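# Guide the ball into the green-bottomed hole

## Task

Put the ball into the hole whose bottom is green and into no other hole. Only the fingers may contact the board; if any other part of an arm touches it, the attempt fails at once. The board must end up lying flat on the table or the task fails. Avoid hard impacts of the ball against the lid, the walls or the floor, since they lower the score. The result must hold by itself, not because the robot is still holding something in place.

## Robot and tools

Robot: two arms, left_arm and right_arm, each with a two-finger gripper. Base poses in the scene frame: left_arm at (+0.029, +0.346, 0), quat_wxyz (+0.999, 0, 0, -0.054); right_arm at (+0.012, -0.230, 0), quat_wxyz (+0.997, 0, 0, -0.076). The names are labels only and say nothing about image sides.

Frame: a single scene frame for both arms. The origin sits on the table surface midway between the arms. +z is up, +x reaches out over the table, and left_arm lies toward +y. Positions are in metres and orientations are quaternions written w first. A gripper's fingers extend along its own +z axis and close along its own y axis. end_effector_position is the point between the finger pads, roughly 1 cm short of the tips. Reported hand positions can be slightly wrong, more so at long reach, and arms tend to stop a centimetre or more from the command, usually too low.

Row layout, shared by both motion tools: always 16 numbers, even when one arm is idle. First left_arm: x, y, z, qw, qx, qy, qz, opening. Then right_arm in the same order. x, y, z and the quaternion are an absolute pose for that gripper in the scene frame, not an offset. Opening runs from -1 (closed) to +1 (fully open, 0.094 m). Between the ends, the fingers go to where grip_measured would read the value sent. To hold an object, command about 0.03 below its grip_measured; a smaller gap holds more gently. To keep an arm still, resend its exact last reported pose and its intended opening every call. To keep a fixed orientation, repeat the same quaternion rather than copying a possibly drifted one from the result.

execute_actions(actions): actions is a list of actions, each up to 15 rows. Each row lasts one control step of 1/30 s, and a short action holds its final row for the rest of its 15 steps. An empty list just returns state and images. On every step the command is clipped to within 70 mm and 16 degrees of the measured pose. The controller then favours position over orientation, so far targets need several actions. An action is rejected for both arms if a target lies over 0.6 m from that gripper's current position along any of the gripper's axes. A malformed action, or a first action failing that check against the last reported state, rejects the whole call with no motion.

move(target, speed, blocking): target is one 16-number row of absolute poses. Each gripper travels in a straight line and both finish together, over 0.5 to 10 s; anything longer is cut off at 10 s. speed is in m/s, 0.002 to 0.5, default 0.25, and turning is capped at twice that in rad/s. Rotation takes the shorter direction. The opening is applied at the start. Paths do not slow for obstacles or the other arm, and arms may lag, drift, or overshoot speed, mostly when nearly straight. Faster contact, or a target set deeper past contact, means harder pressing. The result adds a move: line with an ending (done, off_target, moving, held, fault), any limits (paced: the pose was clipped; held: steps were blocked, after which the arm may jump fast), and each gripper's distance to its pose. With blocking=false the call returns after 0.5 s while motion continues; check with wait(0), and call wait or stop before sending other motion.

wait(seconds): 0 to 10; the arms keep their last command, and a running move continues and can end the wait early. stop(): brakes a running move; it needs some stopping distance, and the fingers still finish their motion. zoom_image(camera, region): region is [x0, y0, x1, y1] in pixels of that camera's latest image, at most 504 by 504. Cameras: cam_head_left, cam_head_right, cam_high, cam_low, cam_left_wrist, cam_right_wrist, all 504x504. read_manual(section) returns only the URDF licence text ("licences"). finished_scene(scene) ends the current scene by number, irreversibly, after the last command has been held; its result reports success and gives the next task.

Results: a state line per arm with position and quaternion; grip_measured per gripper (each can be off by about 1 mm); Joint positions, whose last number is the opening in metres; Hand target lines showing what the controller is driving toward; step readings of end_effector_position, with HELD marking held-back steps; pose unreachable when a clearance check altered a command; FAULT lines for arm stops; MOTOR HOT from 85 °C, and OVER-TEMPERATURE FAULT at 100 °C, when that arm goes limp and drops.

Avoid: any arm part except fingers contacting the board; tilting or lifting the board; slamming the ball into lid, walls or floor; the arms striking or pressing each other; knocking anything off the table; drops, slips and hard pushes; long loaded holds that heat motors. Loose objects may occasionally get a small external nudge.

Each tool is called after ">>>" as a command line: name --argument value for each argument, lists and objects as JSON in quotes; but a table of rows of numbers goes row by row, as --pt "numbers of a row", without its own name.

## Session

>>> execute_actions --actions '[]'

Scene clock: 0.00 s.
left_arm: end_effector_position=(+0.3844, +0.0078, +0.1851) grip_measured=+1.000 end_effector_quat_wxyz=(+0.656, -0.009, +0.750, -0.089) | right_arm: end_effector_position=(+0.6984, -0.3447, +0.1555) grip_measured=+1.000 end_effector_quat_wxyz=(+0.081, +0.734, +0.674, +0.027)
Joint positions: left_arm=[-0.931  1.465  0.592  0.67  -0.906 -0.308  0.094] | right_arm=[ 0.003  2.113  2.056 -1.354  0.06   1.501  0.094]
Joint velocities: left_arm=[-0.005 -0.015 -0.022  0.022 -0.022 -0.022  0.   ] | right_arm=[-0.005 -0.005 -0.002 -0.012  0.037 -0.037  0.   ]
Motor temperatures (°C, as the motors report them): left_arm=[22 21 18 19 18 20] | right_arm=[19 21 22 21 22 18]
Hand target (left_arm): +0.388, +0.002, +0.192; +0.659, -0.014, +0.746, -0.095
Hand target (right_arm): +0.704, -0.346, +0.156; +0.085, +0.733, +0.674, +0.030

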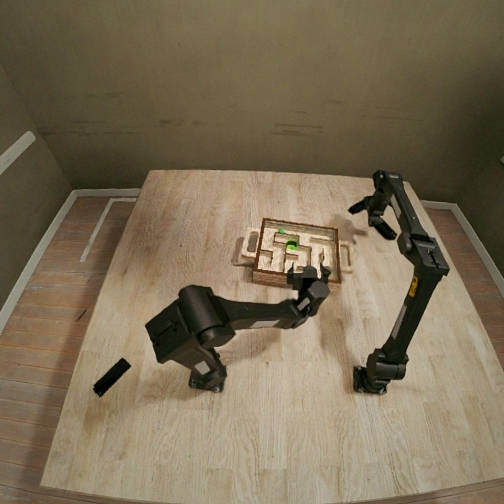

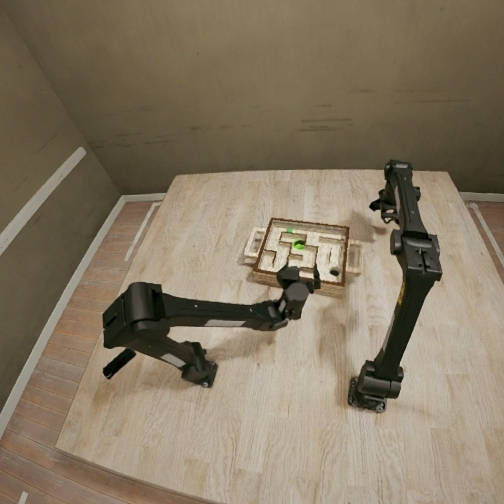

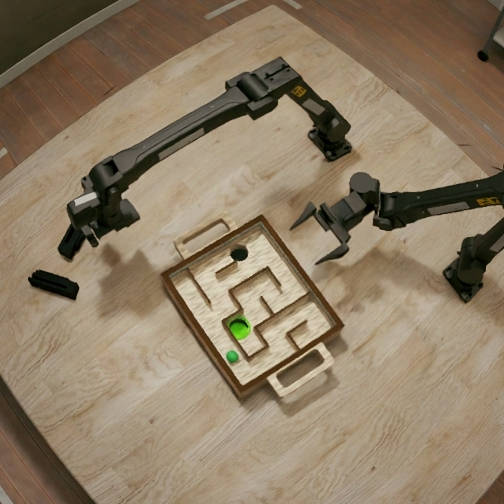

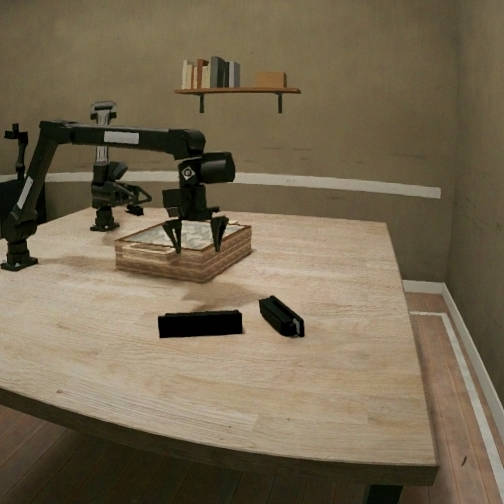

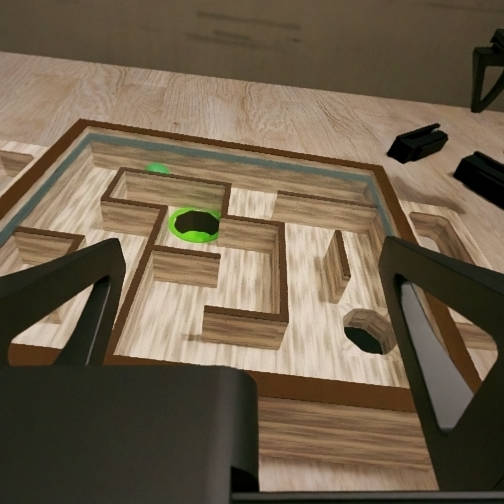

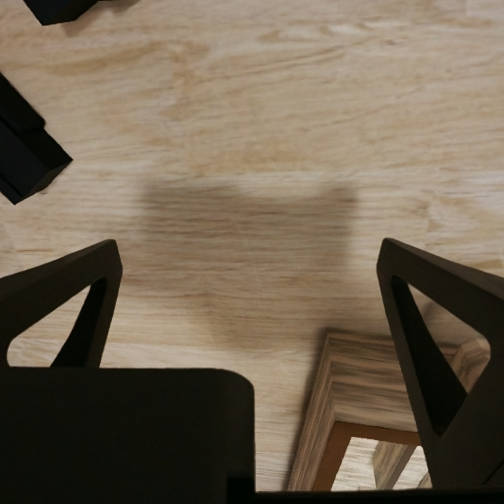

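>>> zoom_image --camera "cam_high" --region '[140, 200, 360, 420]'

>>> zoom_image --camera "cam_head_left" --region '[220, 200, 370, 300]'

>>> zoom_image --camera "cam_low" --region '[90, 190, 270, 300]'

Region (140, 200, 360, 420) of cam_high's 504x504 image, scaled by 2.291, with more detail than that image has.

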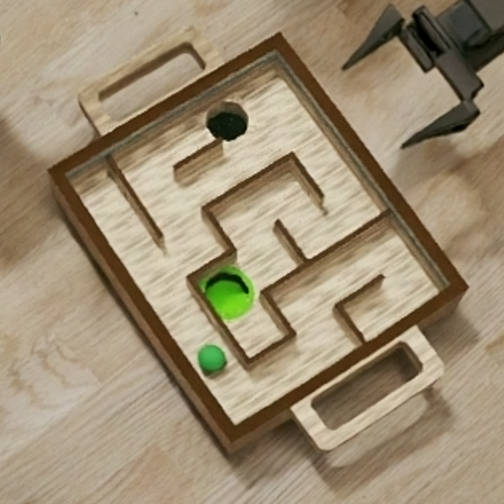

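Region (220, 200, 370, 300) of cam_head_left's 504x504 image, scaled by 3.360, with more detail than that image has.

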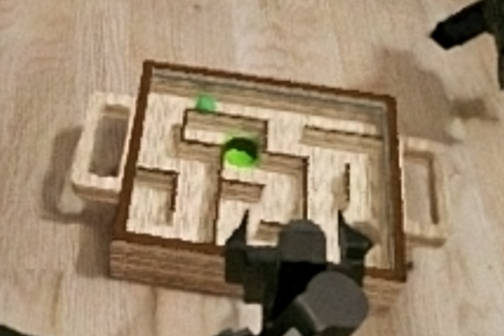

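Region (90, 190, 270, 300) of cam_low's 504x504 image, scaled by 2.800, with more detail than that image has.

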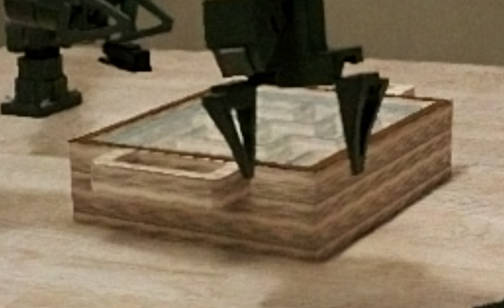

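>>> move --target '[0.45,0.17,0.25,0,0.07,0.9976,0,-0.2,0.56,-0.28,0.22,0,0.07,0.9976,0,-0.2]' --speed 0.4

>>> move --target '[0.589,0.173,0.14,0,0.07,0.9976,0,-0.2,0.527,-0.263,0.14,0,0.07,0.9976,0,-0.2]' --speed 0.3

Scene clock: 54.33 s.
left_arm: end_effector_position=(+0.4361, +0.1714, +0.2367) grip_measured=-0.197 end_effector_quat_wxyz=(-0.014, +0.063, +0.998, -0.003) | right_arm: end_effector_position=(+0.5657, -0.2836, +0.2135) grip_measured=-0.198 end_effector_quat_wxyz=(+0.001, +0.082, +0.997, +0.001)
Joint positions: left_arm=[-0.289  1.513  1.434 -1.516  0.015 -0.272  0.038] | right_arm=[ 0.057  1.802  1.738 -1.504 -0.002  0.068  0.038]
Joint velocities: left_arm=[ 0.005 -0.005 -0.007  0.032 -0.066 -0.007  0.   ] | right_arm=[-0.024 -0.005 -0.032 -0.002 -0.051 -0.066  0.001]
Motor temperatures (°C, as the motors report them): left_arm=[22 21 21 19 18 20] | right_arm=[19 24 27 21 22 18]
Hand target (left_arm): +0.448, +0.168, +0.250; -0.004, +0.065, +0.998, -0.009
Hand target (right_arm): +0.560, -0.280, +0.219; -0.001, +0.071, +0.997, -0.000
Off the commanded pose (left_arm): 0.019 m, 2 deg.
Off the commanded pose (right_arm): 0.009 m, 1 deg.
move: off_target (left_arm)
camera_calibration (this result's frames):
cam_left_wrist: T_world_to_cam=[[-0.124437, -0.991915, 0.0248869, 0.21344], [-0.781827, 0.113463, 0.613084, 0.181807], [-0.610951, 0.0568329, -0.789625, 0.56451], [0, 0, 0, 1]] pos_world=[0.51359, 0.159004, 0.328977]
cam_right_wrist: T_world_to_cam=[[-0.168649, -0.985665, -0.00472154, -0.185423], [-0.798008, 0.133726, 0.587623, 0.371303], [-0.578568, 0.10287, -0.809121, 0.652941], [0, 0, 0, 1]] pos_world=[0.642802, -0.299585, 0.309247]

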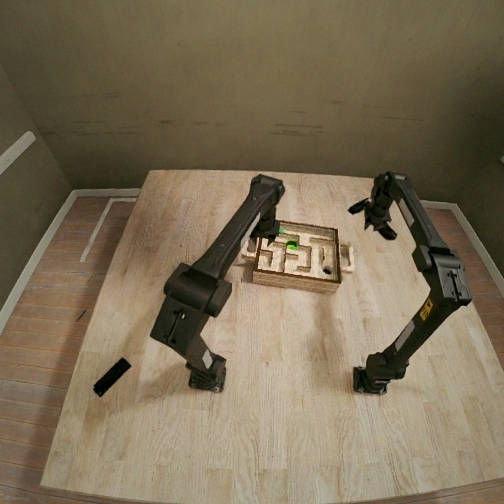

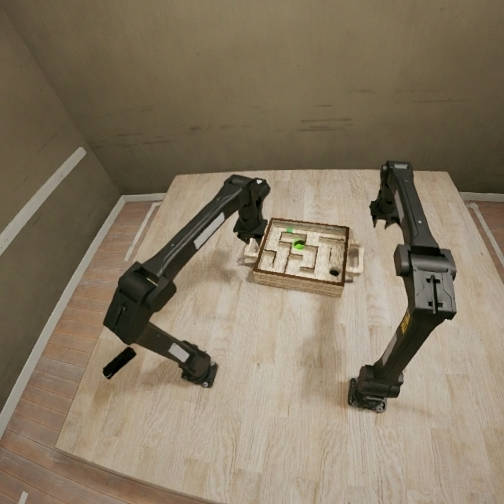

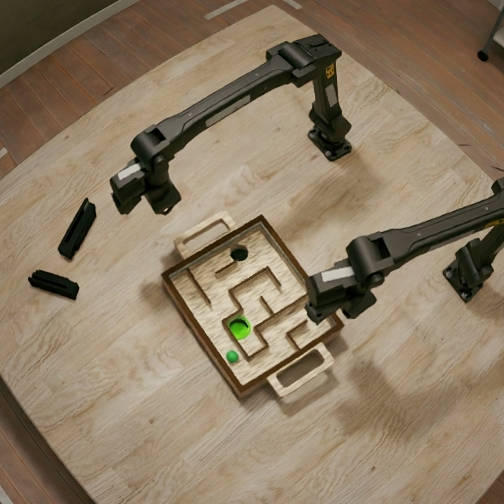

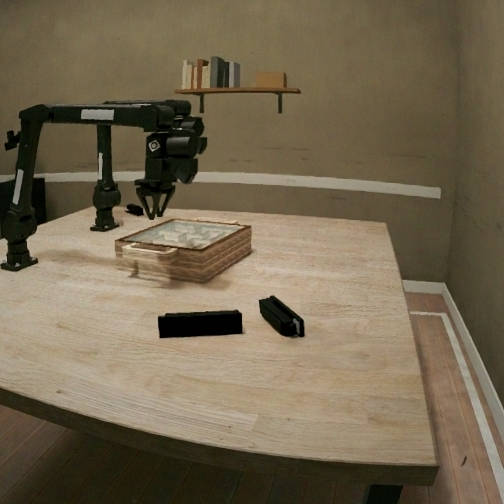

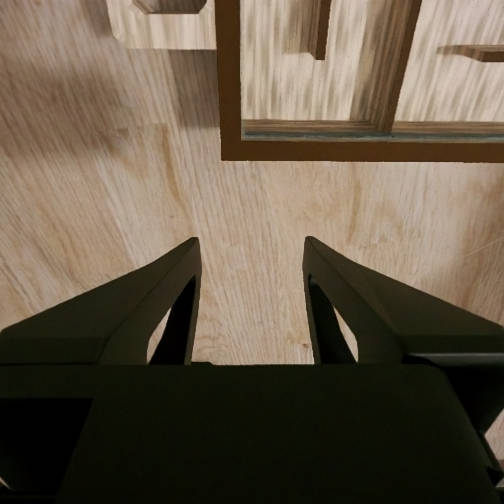

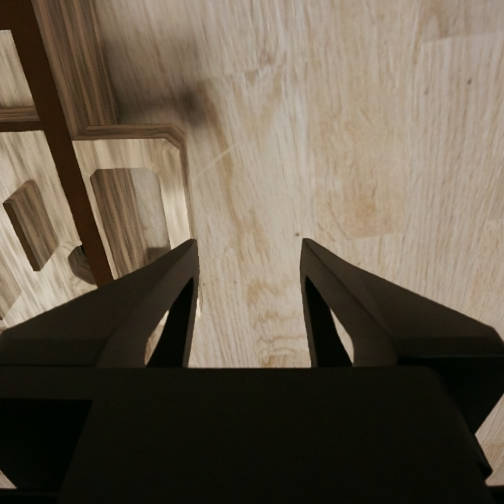

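Scene clock: 55.60 s.
left_arm: end_effector_position=(+0.5674, +0.1763, +0.1246) grip_measured=-0.197 end_effector_quat_wxyz=(-0.025, +0.070, +0.997, +0.004) | right_arm: end_effector_position=(+0.5263, -0.2656, +0.1309) grip_measured=-0.198 end_effector_quat_wxyz=(-0.015, +0.068, +0.998, +0.001)
Joint positions: left_arm=[-0.194  1.896  1.638 -1.363  0.003 -0.164  0.038] | right_arm=[ 0.084  1.757  1.455 -1.3   -0.002  0.068  0.038]
Joint velocities: left_arm=[-0.015  0.005 -0.012 -0.017 -0.007  0.022 -0.   ] | right_arm=[-0.015 -0.005 -0.007 -0.002 -0.007 -0.007 -0.   ]
Motor temperatures (°C, as the motors report them): left_arm=[22 21 21 19 18 20] | right_arm=[19 23 27 21 22 18]
Hand target (left_arm): +0.587, +0.175, +0.139; +0.000, +0.070, +0.998, -0.001
Hand target (right_arm): +0.529, -0.263, +0.139; -0.001, +0.070, +0.998, +0.000
Off the commanded pose (left_arm): 0.027 m, 3 deg.
Off the commanded pose (right_arm): 0.009 m, 2 deg.
move: off_target (left_arm)
camera_calibration (this result's frames):
cam_left_wrist: T_world_to_cam=[[-0.138029, -0.990357, 0.011844, 0.246454], [-0.767107, 0.114463, 0.631226, 0.341881], [-0.626495, 0.078042, -0.775509, 0.559258], [0, 0, 0, 1]] pos_world=[0.646649, 0.161299, 0.214987]
cam_right_wrist: T_world_to_cam=[[-0.141256, -0.989971, -0.00224348, -0.19061], [-0.781291, 0.110088, 0.614382, 0.367367], [-0.607973, 0.0885377, -0.789006, 0.570511], [0, 0, 0, 1]] pos_world=[0.606951, -0.279653, 0.224006]

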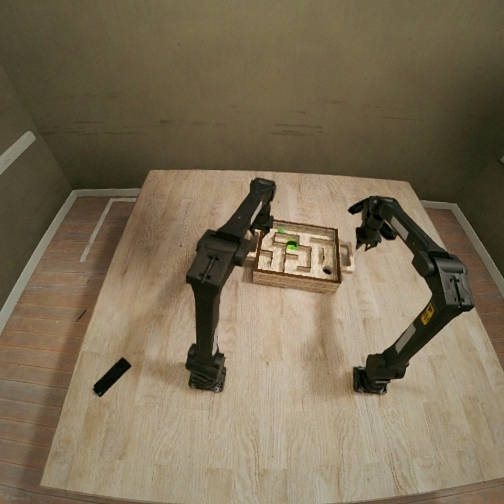

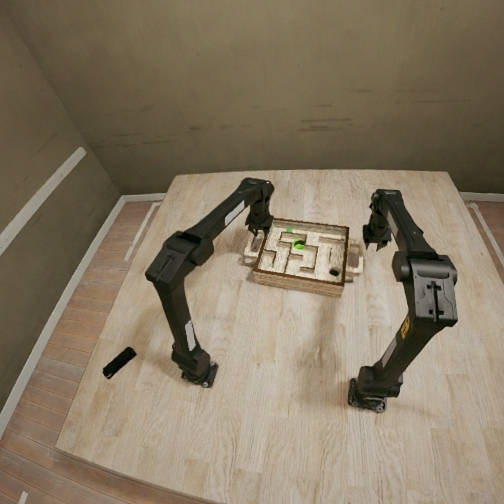

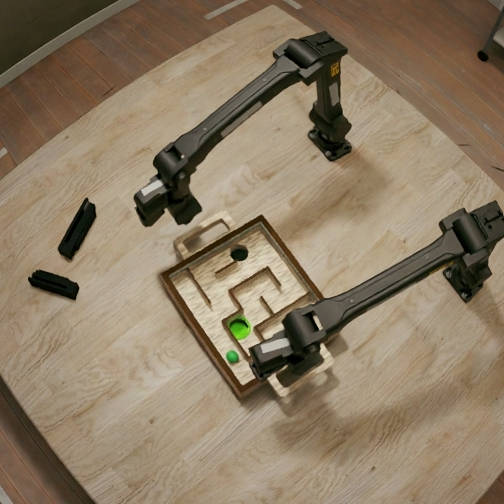

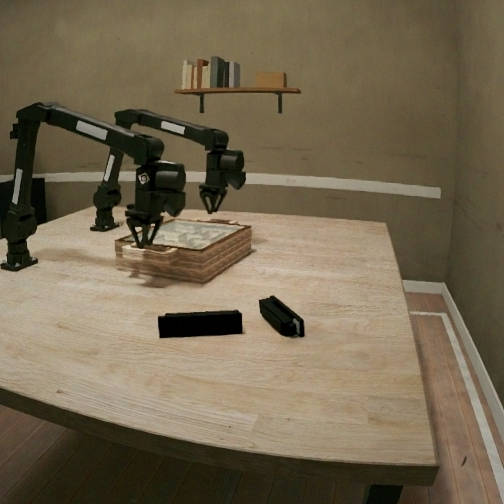

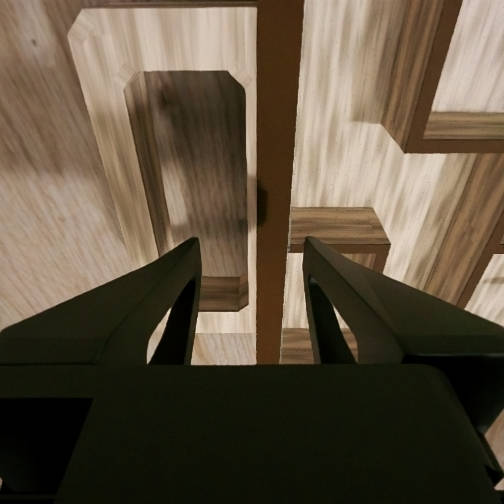

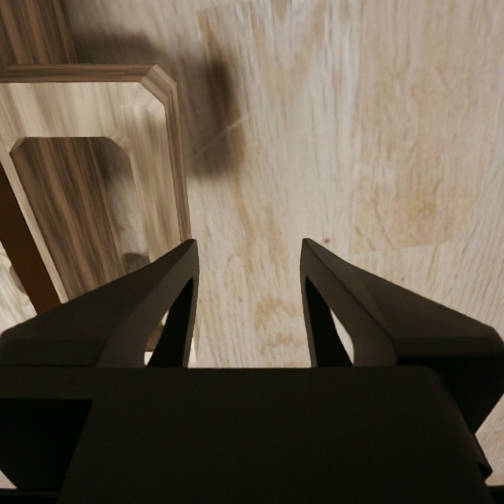

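>>> move --target '[0.583,0.236,0.125,0,0.07,0.9976,0,-0.2,0.502,-0.222,0.12,0,0.07,0.9976,0,-0.2]' --speed 0.15

Scene clock: 69.00 s.
left_arm: end_effector_position=(+0.5816, +0.2388, +0.1193) grip_measured=-0.197 end_effector_quat_wxyz=(-0.012, +0.063, +0.998, +0.000) | right_arm: end_effector_position=(+0.5016, -0.2211, +0.1165) grip_measured=-0.198 end_effector_quat_wxyz=(-0.010, +0.062, +0.998, -0.001)
Joint positions: left_arm=[-0.081  1.878  1.598 -1.313  0.003 -0.063  0.038] | right_arm=[ 0.172  1.699  1.337 -1.229 -0.     0.144  0.038]
Joint velocities: left_arm=[-0.005 -0.005 -0.012  0.007  0.037  0.007 -0.001] | right_arm=[-0.015  0.005 -0.012  0.007  0.022  0.037  0.   ]
Motor temperatures (°C, as the motors report them): left_arm=[22 22 23 19 18 20] | right_arm=[19 23 26 21 22 18]
Hand target (left_arm): +0.583, +0.235, +0.125; +0.001, +0.070, +0.998, -0.001
Hand target (right_arm): +0.502, -0.222, +0.120; -0.000, +0.070, +0.998, +0.000
Off the commanded pose (left_arm): 0.006 m, 2 deg.
Off the commanded pose (right_arm): 0.004 m, 1 deg.
move: done
camera_calibration (this result's frames):
cam_left_wrist: T_world_to_cam=[[-0.125533, -0.991927, 0.0179269, 0.302817], [-0.784818, 0.110344, 0.609823, 0.362758], [-0.606878, 0.0624835, -0.792335, 0.553484], [0, 0, 0, 1]] pos_world=[0.658611, 0.225761, 0.211898]
cam_right_wrist: T_world_to_cam=[[-0.129851, -0.991533, -0.000412914, -0.156351], [-0.789166, 0.103097, 0.605466, 0.355452], [-0.600297, 0.0789461, -0.795871, 0.535047], [0, 0, 0, 1]] pos_world=[0.581396, -0.233913, 0.21055]

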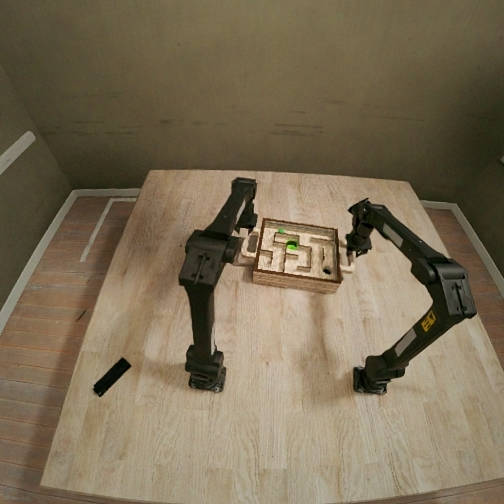

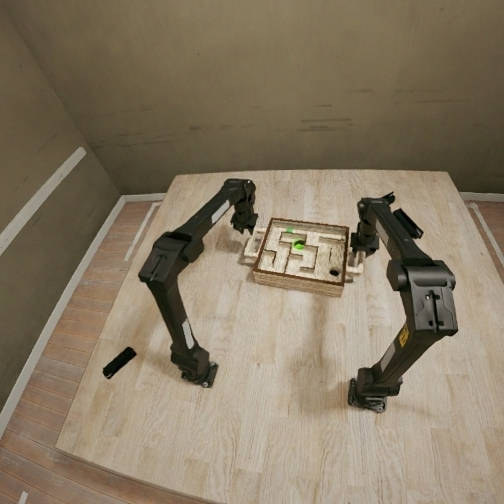

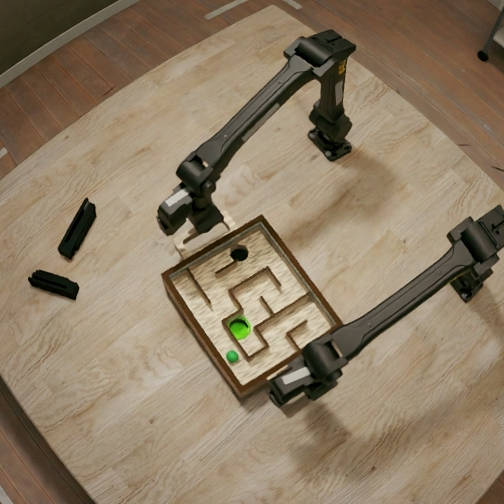

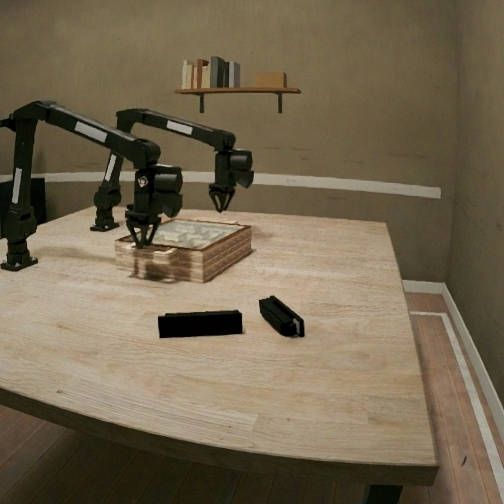

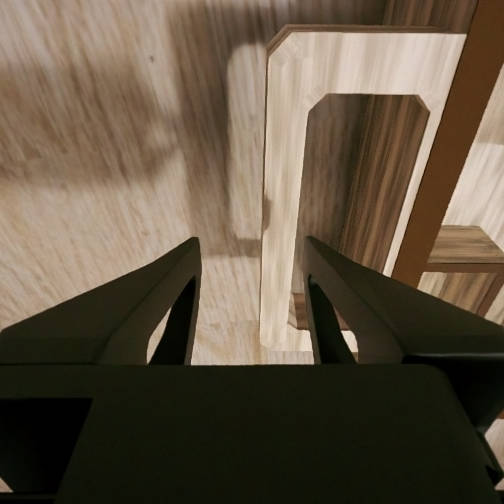

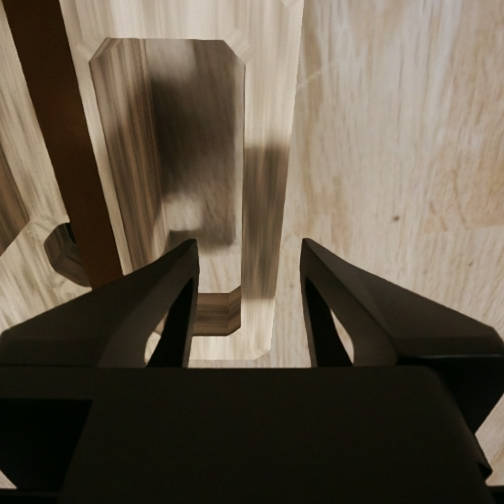

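>>> move --target '[0.562,0.222,0.11,0,0.07,0.9976,0,-0.2,0.49,-0.228,0.11,0,0.07,0.9976,0,-0.2]' --speed 0.1

>>> move --target '[0.562,0.222,0.075,0,0.07,0.9976,0,-0.2,0.49,-0.228,0.075,0,0.07,0.9976,0,-0.2]' --speed 0.08

>>> zoom_image --camera "cam_low" --region '[90, 180, 270, 300]'

Scene clock: 78.17 s.
left_arm: end_effector_position=(+0.5602, +0.2256, +0.1043) grip_measured=-0.197 end_effector_quat_wxyz=(-0.013, +0.070, +0.997, +0.001) | right_arm: end_effector_position=(+0.4880, -0.2241, +0.1029) grip_measured=-0.198 end_effector_quat_wxyz=(-0.014, +0.066, +0.998, -0.001)
Joint positions: left_arm=[-0.112  1.847  1.51  -1.26   0.003 -0.08   0.038] | right_arm=[ 0.166  1.684  1.279 -1.194 -0.     0.146  0.038]
Joint velocities: left_arm=[-0.015 -0.005 -0.012  0.012 -0.081 -0.037 -0.   ] | right_arm=[-0.015 -0.005  0.007 -0.002  0.037  0.022 -0.   ]
Motor temperatures (°C, as the motors report them): left_arm=[22 22 22 19 18 20] | right_arm=[19 23 26 21 22 18]
Hand target (left_arm): +0.562, +0.222, +0.110; -0.001, +0.070, +0.998, +0.000
Hand target (right_arm): +0.490, -0.228, +0.110; +0.000, +0.070, +0.998, -0.000
Off the commanded pose (left_arm): 0.007 m, 2 deg.
Off the commanded pose (right_arm): 0.008 m, 2 deg.
move: done
camera_calibration (this result's frames):
cam_left_wrist: T_world_to_cam=[[-0.139852, -0.990021, 0.0172922, 0.294926], [-0.781339, 0.121067, 0.612251, 0.35201], [-0.608235, 0.0721133, -0.790474, 0.527861], [0, 0, 0, 1]] pos_world=[0.637349, 0.211301, 0.196642]
cam_right_wrist: T_world_to_cam=[[-0.137032, -0.990566, 0.000827393, -0.157502], [-0.783522, 0.108901, 0.611746, 0.351205], [-0.606065, 0.0831804, -0.791054, 0.5195], [0, 0, 0, 1]] pos_world=[0.568445, -0.237475, 0.196235]

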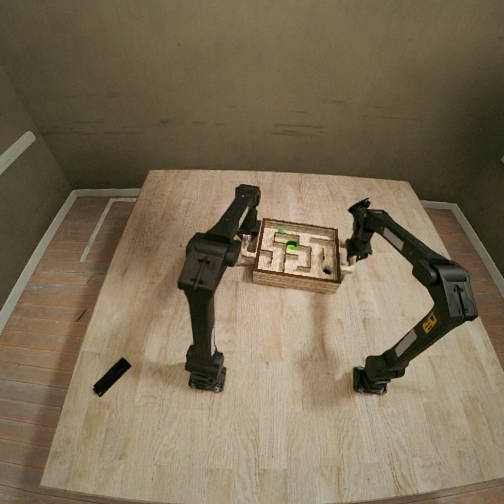

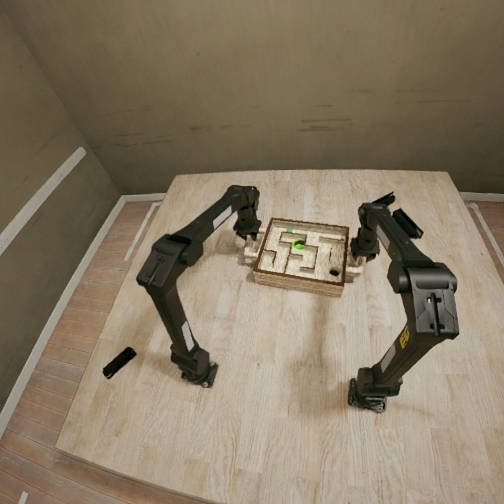

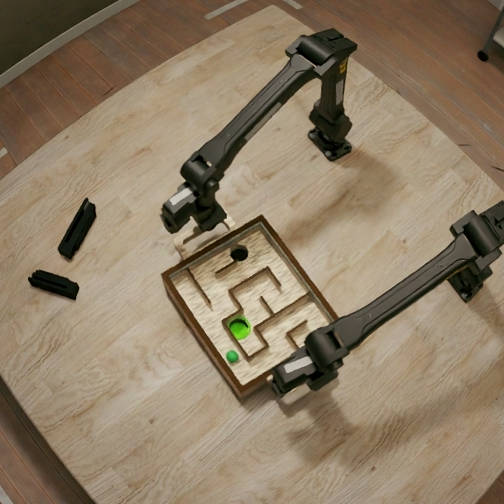

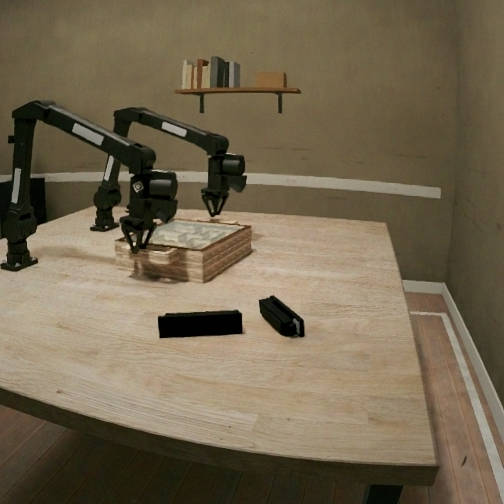

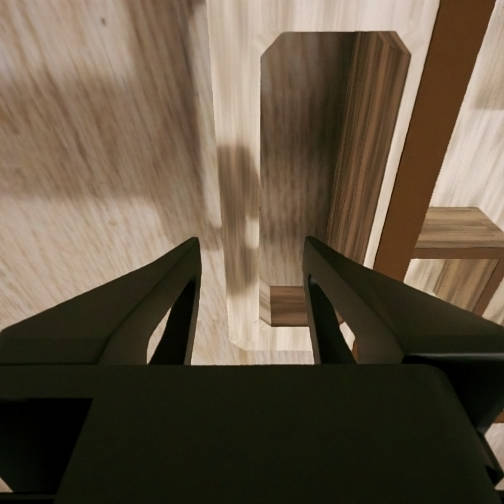

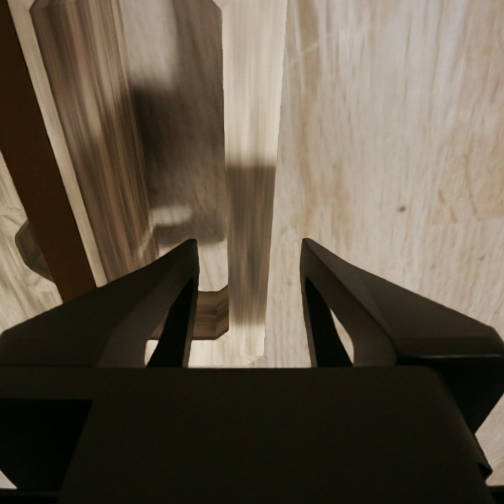

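Scene clock: 78.90 s.
left_arm: end_effector_position=(+0.5610, +0.2254, +0.0858) grip_measured=-0.197 end_effector_quat_wxyz=(+0.003, +0.070, +0.998, -0.002) | right_arm: end_effector_position=(+0.4900, -0.2240, +0.0861) grip_measured=-0.198 end_effector_quat_wxyz=(+0.006, +0.066, +0.998, +0.001)
Joint positions: left_arm=[-0.112  1.847  1.458 -1.177  0.003 -0.08   0.038] | right_arm=[ 0.166  1.684  1.231 -1.106 -0.     0.146  0.038]
Joint velocities: left_arm=[-0.015 -0.005 -0.012  0.012 -0.007 -0.037 -0.001] | right_arm=[-0.005 -0.005 -0.002  0.022 -0.022 -0.007 -0.001]
Motor temperatures (°C, as the motors report them): left_arm=[22 22 22 19 18 20] | right_arm=[19 23 26 21 22 18]
Hand target (left_arm): +0.561, +0.222, +0.075; -0.000, +0.070, +0.998, +0.000
Hand target (right_arm): +0.490, -0.228, +0.075; +0.000, +0.070, +0.998, +0.000
Off the commanded pose (left_arm): 0.011 m, 0 deg.
Off the commanded pose (right_arm): 0.012 m, 1 deg.
move: off_target (left_arm, right_arm)
camera_calibration (this result's frames):
cam_left_wrist: T_world_to_cam=[[-0.140425, -0.989893, 0.0198207, 0.295257], [-0.799866, 0.125221, 0.58697, 0.375586], [-0.58352, 0.0665714, -0.809366, 0.502751], [0, 0, 0, 1]] pos_world=[0.635245, 0.211773, 0.1806]
cam_right_wrist: T_world_to_cam=[[-0.136948, -0.990565, -0.0051079, -0.156712], [-0.806947, 0.108569, 0.580559, 0.37714], [-0.574527, 0.0836282, -0.814202, 0.494088], [0, 0, 0, 1]] pos_world=[0.566737, -0.237499, 0.182535]

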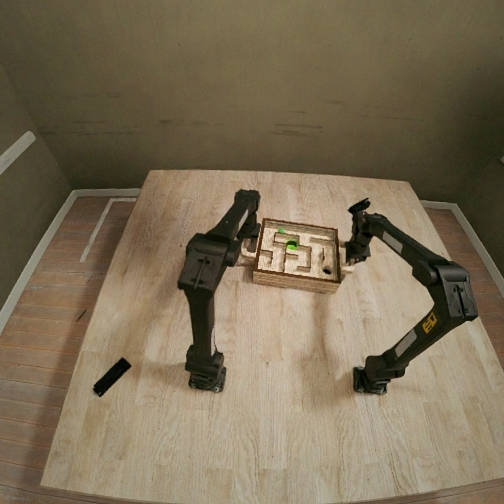

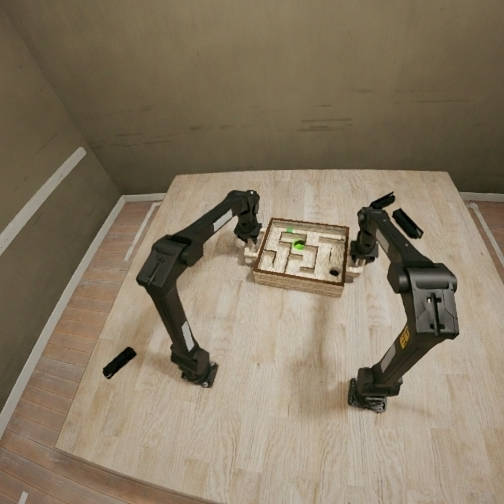

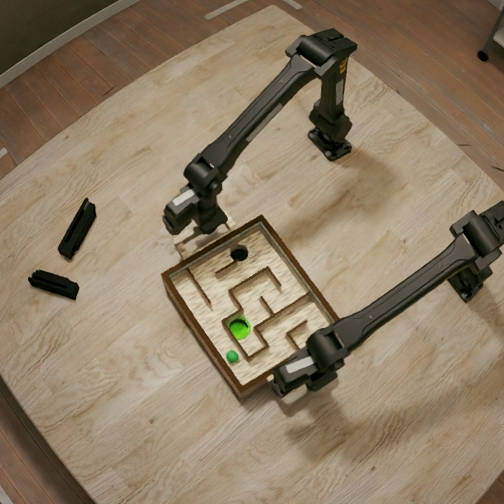

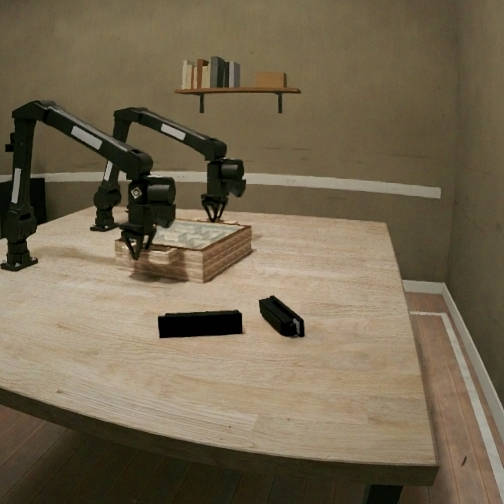

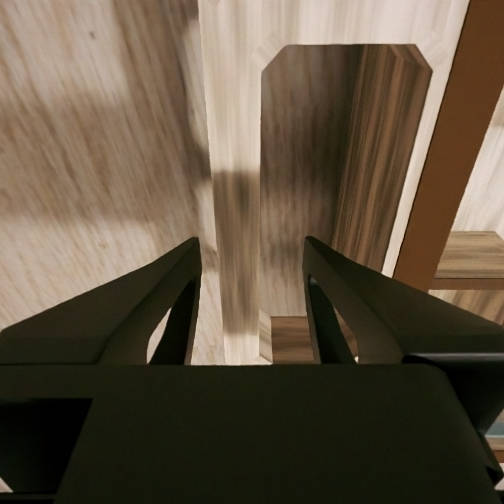

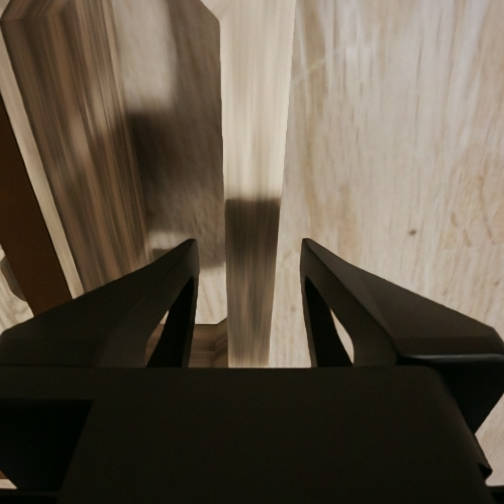

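Region (90, 180, 270, 300) of cam_low's 504x504 image, scaled by 2.800, with more detail than that image has.

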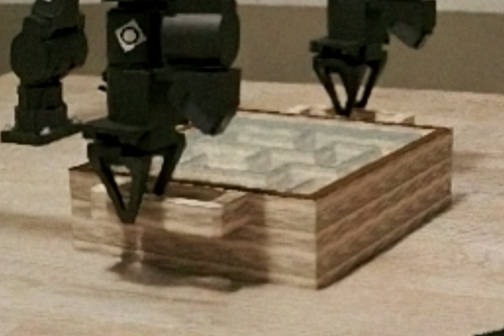

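>>> move --target '[0.562,0.222,0.055,0,0.07,0.9976,0,-0.2,0.49,-0.228,0.055,0,0.07,0.9976,0,-0.2]' --speed 0.04

>>> zoom_image --camera "cam_low" --region '[90, 180, 270, 300]'

Scene clock: 83.97 s.
left_arm: end_effector_position=(+0.5623, +0.2251, +0.0711) grip_measured=-0.197 end_effector_quat_wxyz=(+0.008, +0.070, +0.998, -0.003) | right_arm: end_effector_position=(+0.4912, -0.2240, +0.0724) grip_measured=-0.198 end_effector_quat_wxyz=(+0.013, +0.066, +0.998, +0.001)
Joint positions: left_arm=[-0.112  1.859  1.434 -1.13   0.003 -0.08   0.038] | right_arm=[ 0.166  1.695  1.205 -1.055 -0.     0.146  0.038]
Joint velocities: left_arm=[ 0.015 -0.005  0.012  0.002  0.022 -0.066  0.001] | right_arm=[-0.015  0.005  0.007  0.017 -0.022 -0.007  0.   ]
Motor temperatures (°C, as the motors report them): left_arm=[22 22 22 19 18 20] | right_arm=[19 23 26 21 22 18]
Hand target (left_arm): +0.561, +0.222, +0.056; +0.000, +0.070, +0.998, +0.000
Hand target (right_arm): +0.490, -0.228, +0.055; +0.000, +0.070, +0.998, -0.000
Off the commanded pose (left_arm): 0.016 m, 1 deg.
Off the commanded pose (right_arm): 0.018 m, 2 deg.
move: off_target (left_arm, right_arm)
camera_calibration (this result's frames):
cam_left_wrist: T_world_to_cam=[[-0.140251, -0.989901, 0.020645, 0.295294], [-0.80577, 0.12623, 0.578619, 0.388967], [-0.575382, 0.0645166, -0.815336, 0.487846], [0, 0, 0, 1]] pos_world=[0.635531, 0.211738, 0.166599]
cam_right_wrist: T_world_to_cam=[[-0.136861, -0.990564, -0.00723855, -0.156491], [-0.81506, 0.108453, 0.569135, 0.390804], [-0.56298, 0.0837921, -0.822212, 0.478605], [0, 0, 0, 1]] pos_world=[0.566556, -0.237501, 0.169962]

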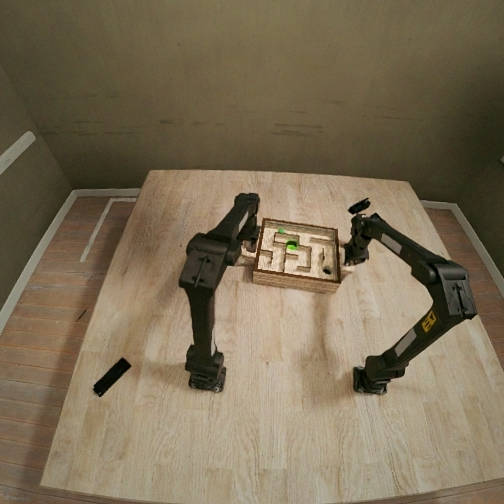

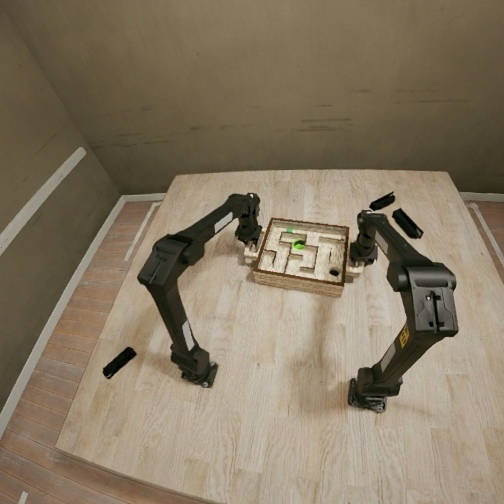

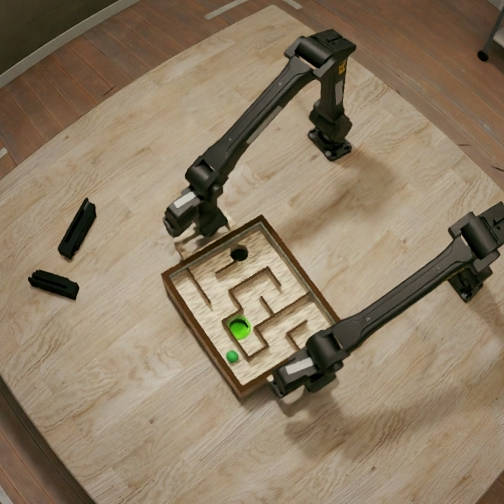

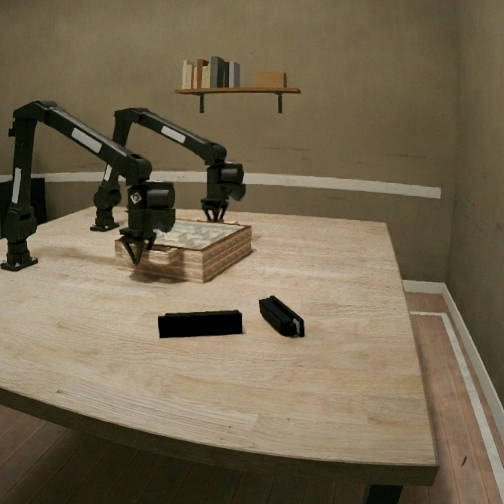

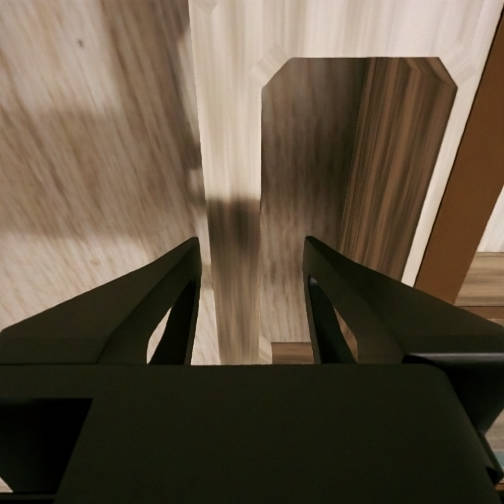

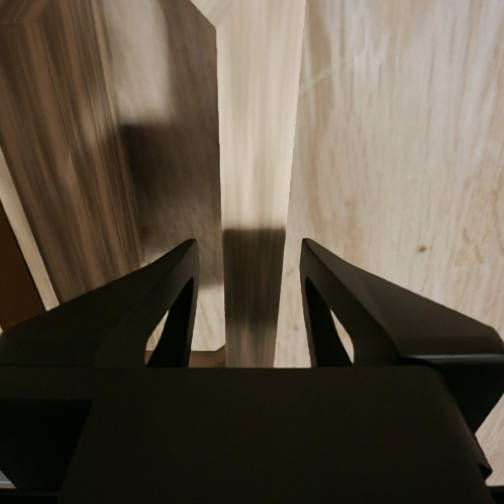

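Region (90, 180, 270, 300) of cam_low's 504x504 image, scaled by 2.800, with more detail than that image has.

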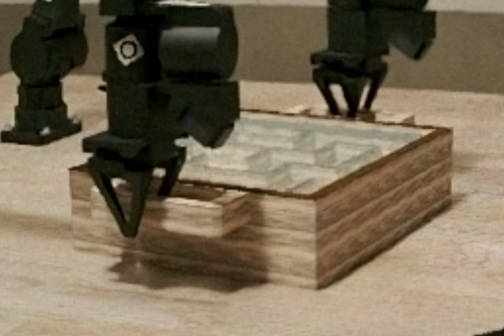

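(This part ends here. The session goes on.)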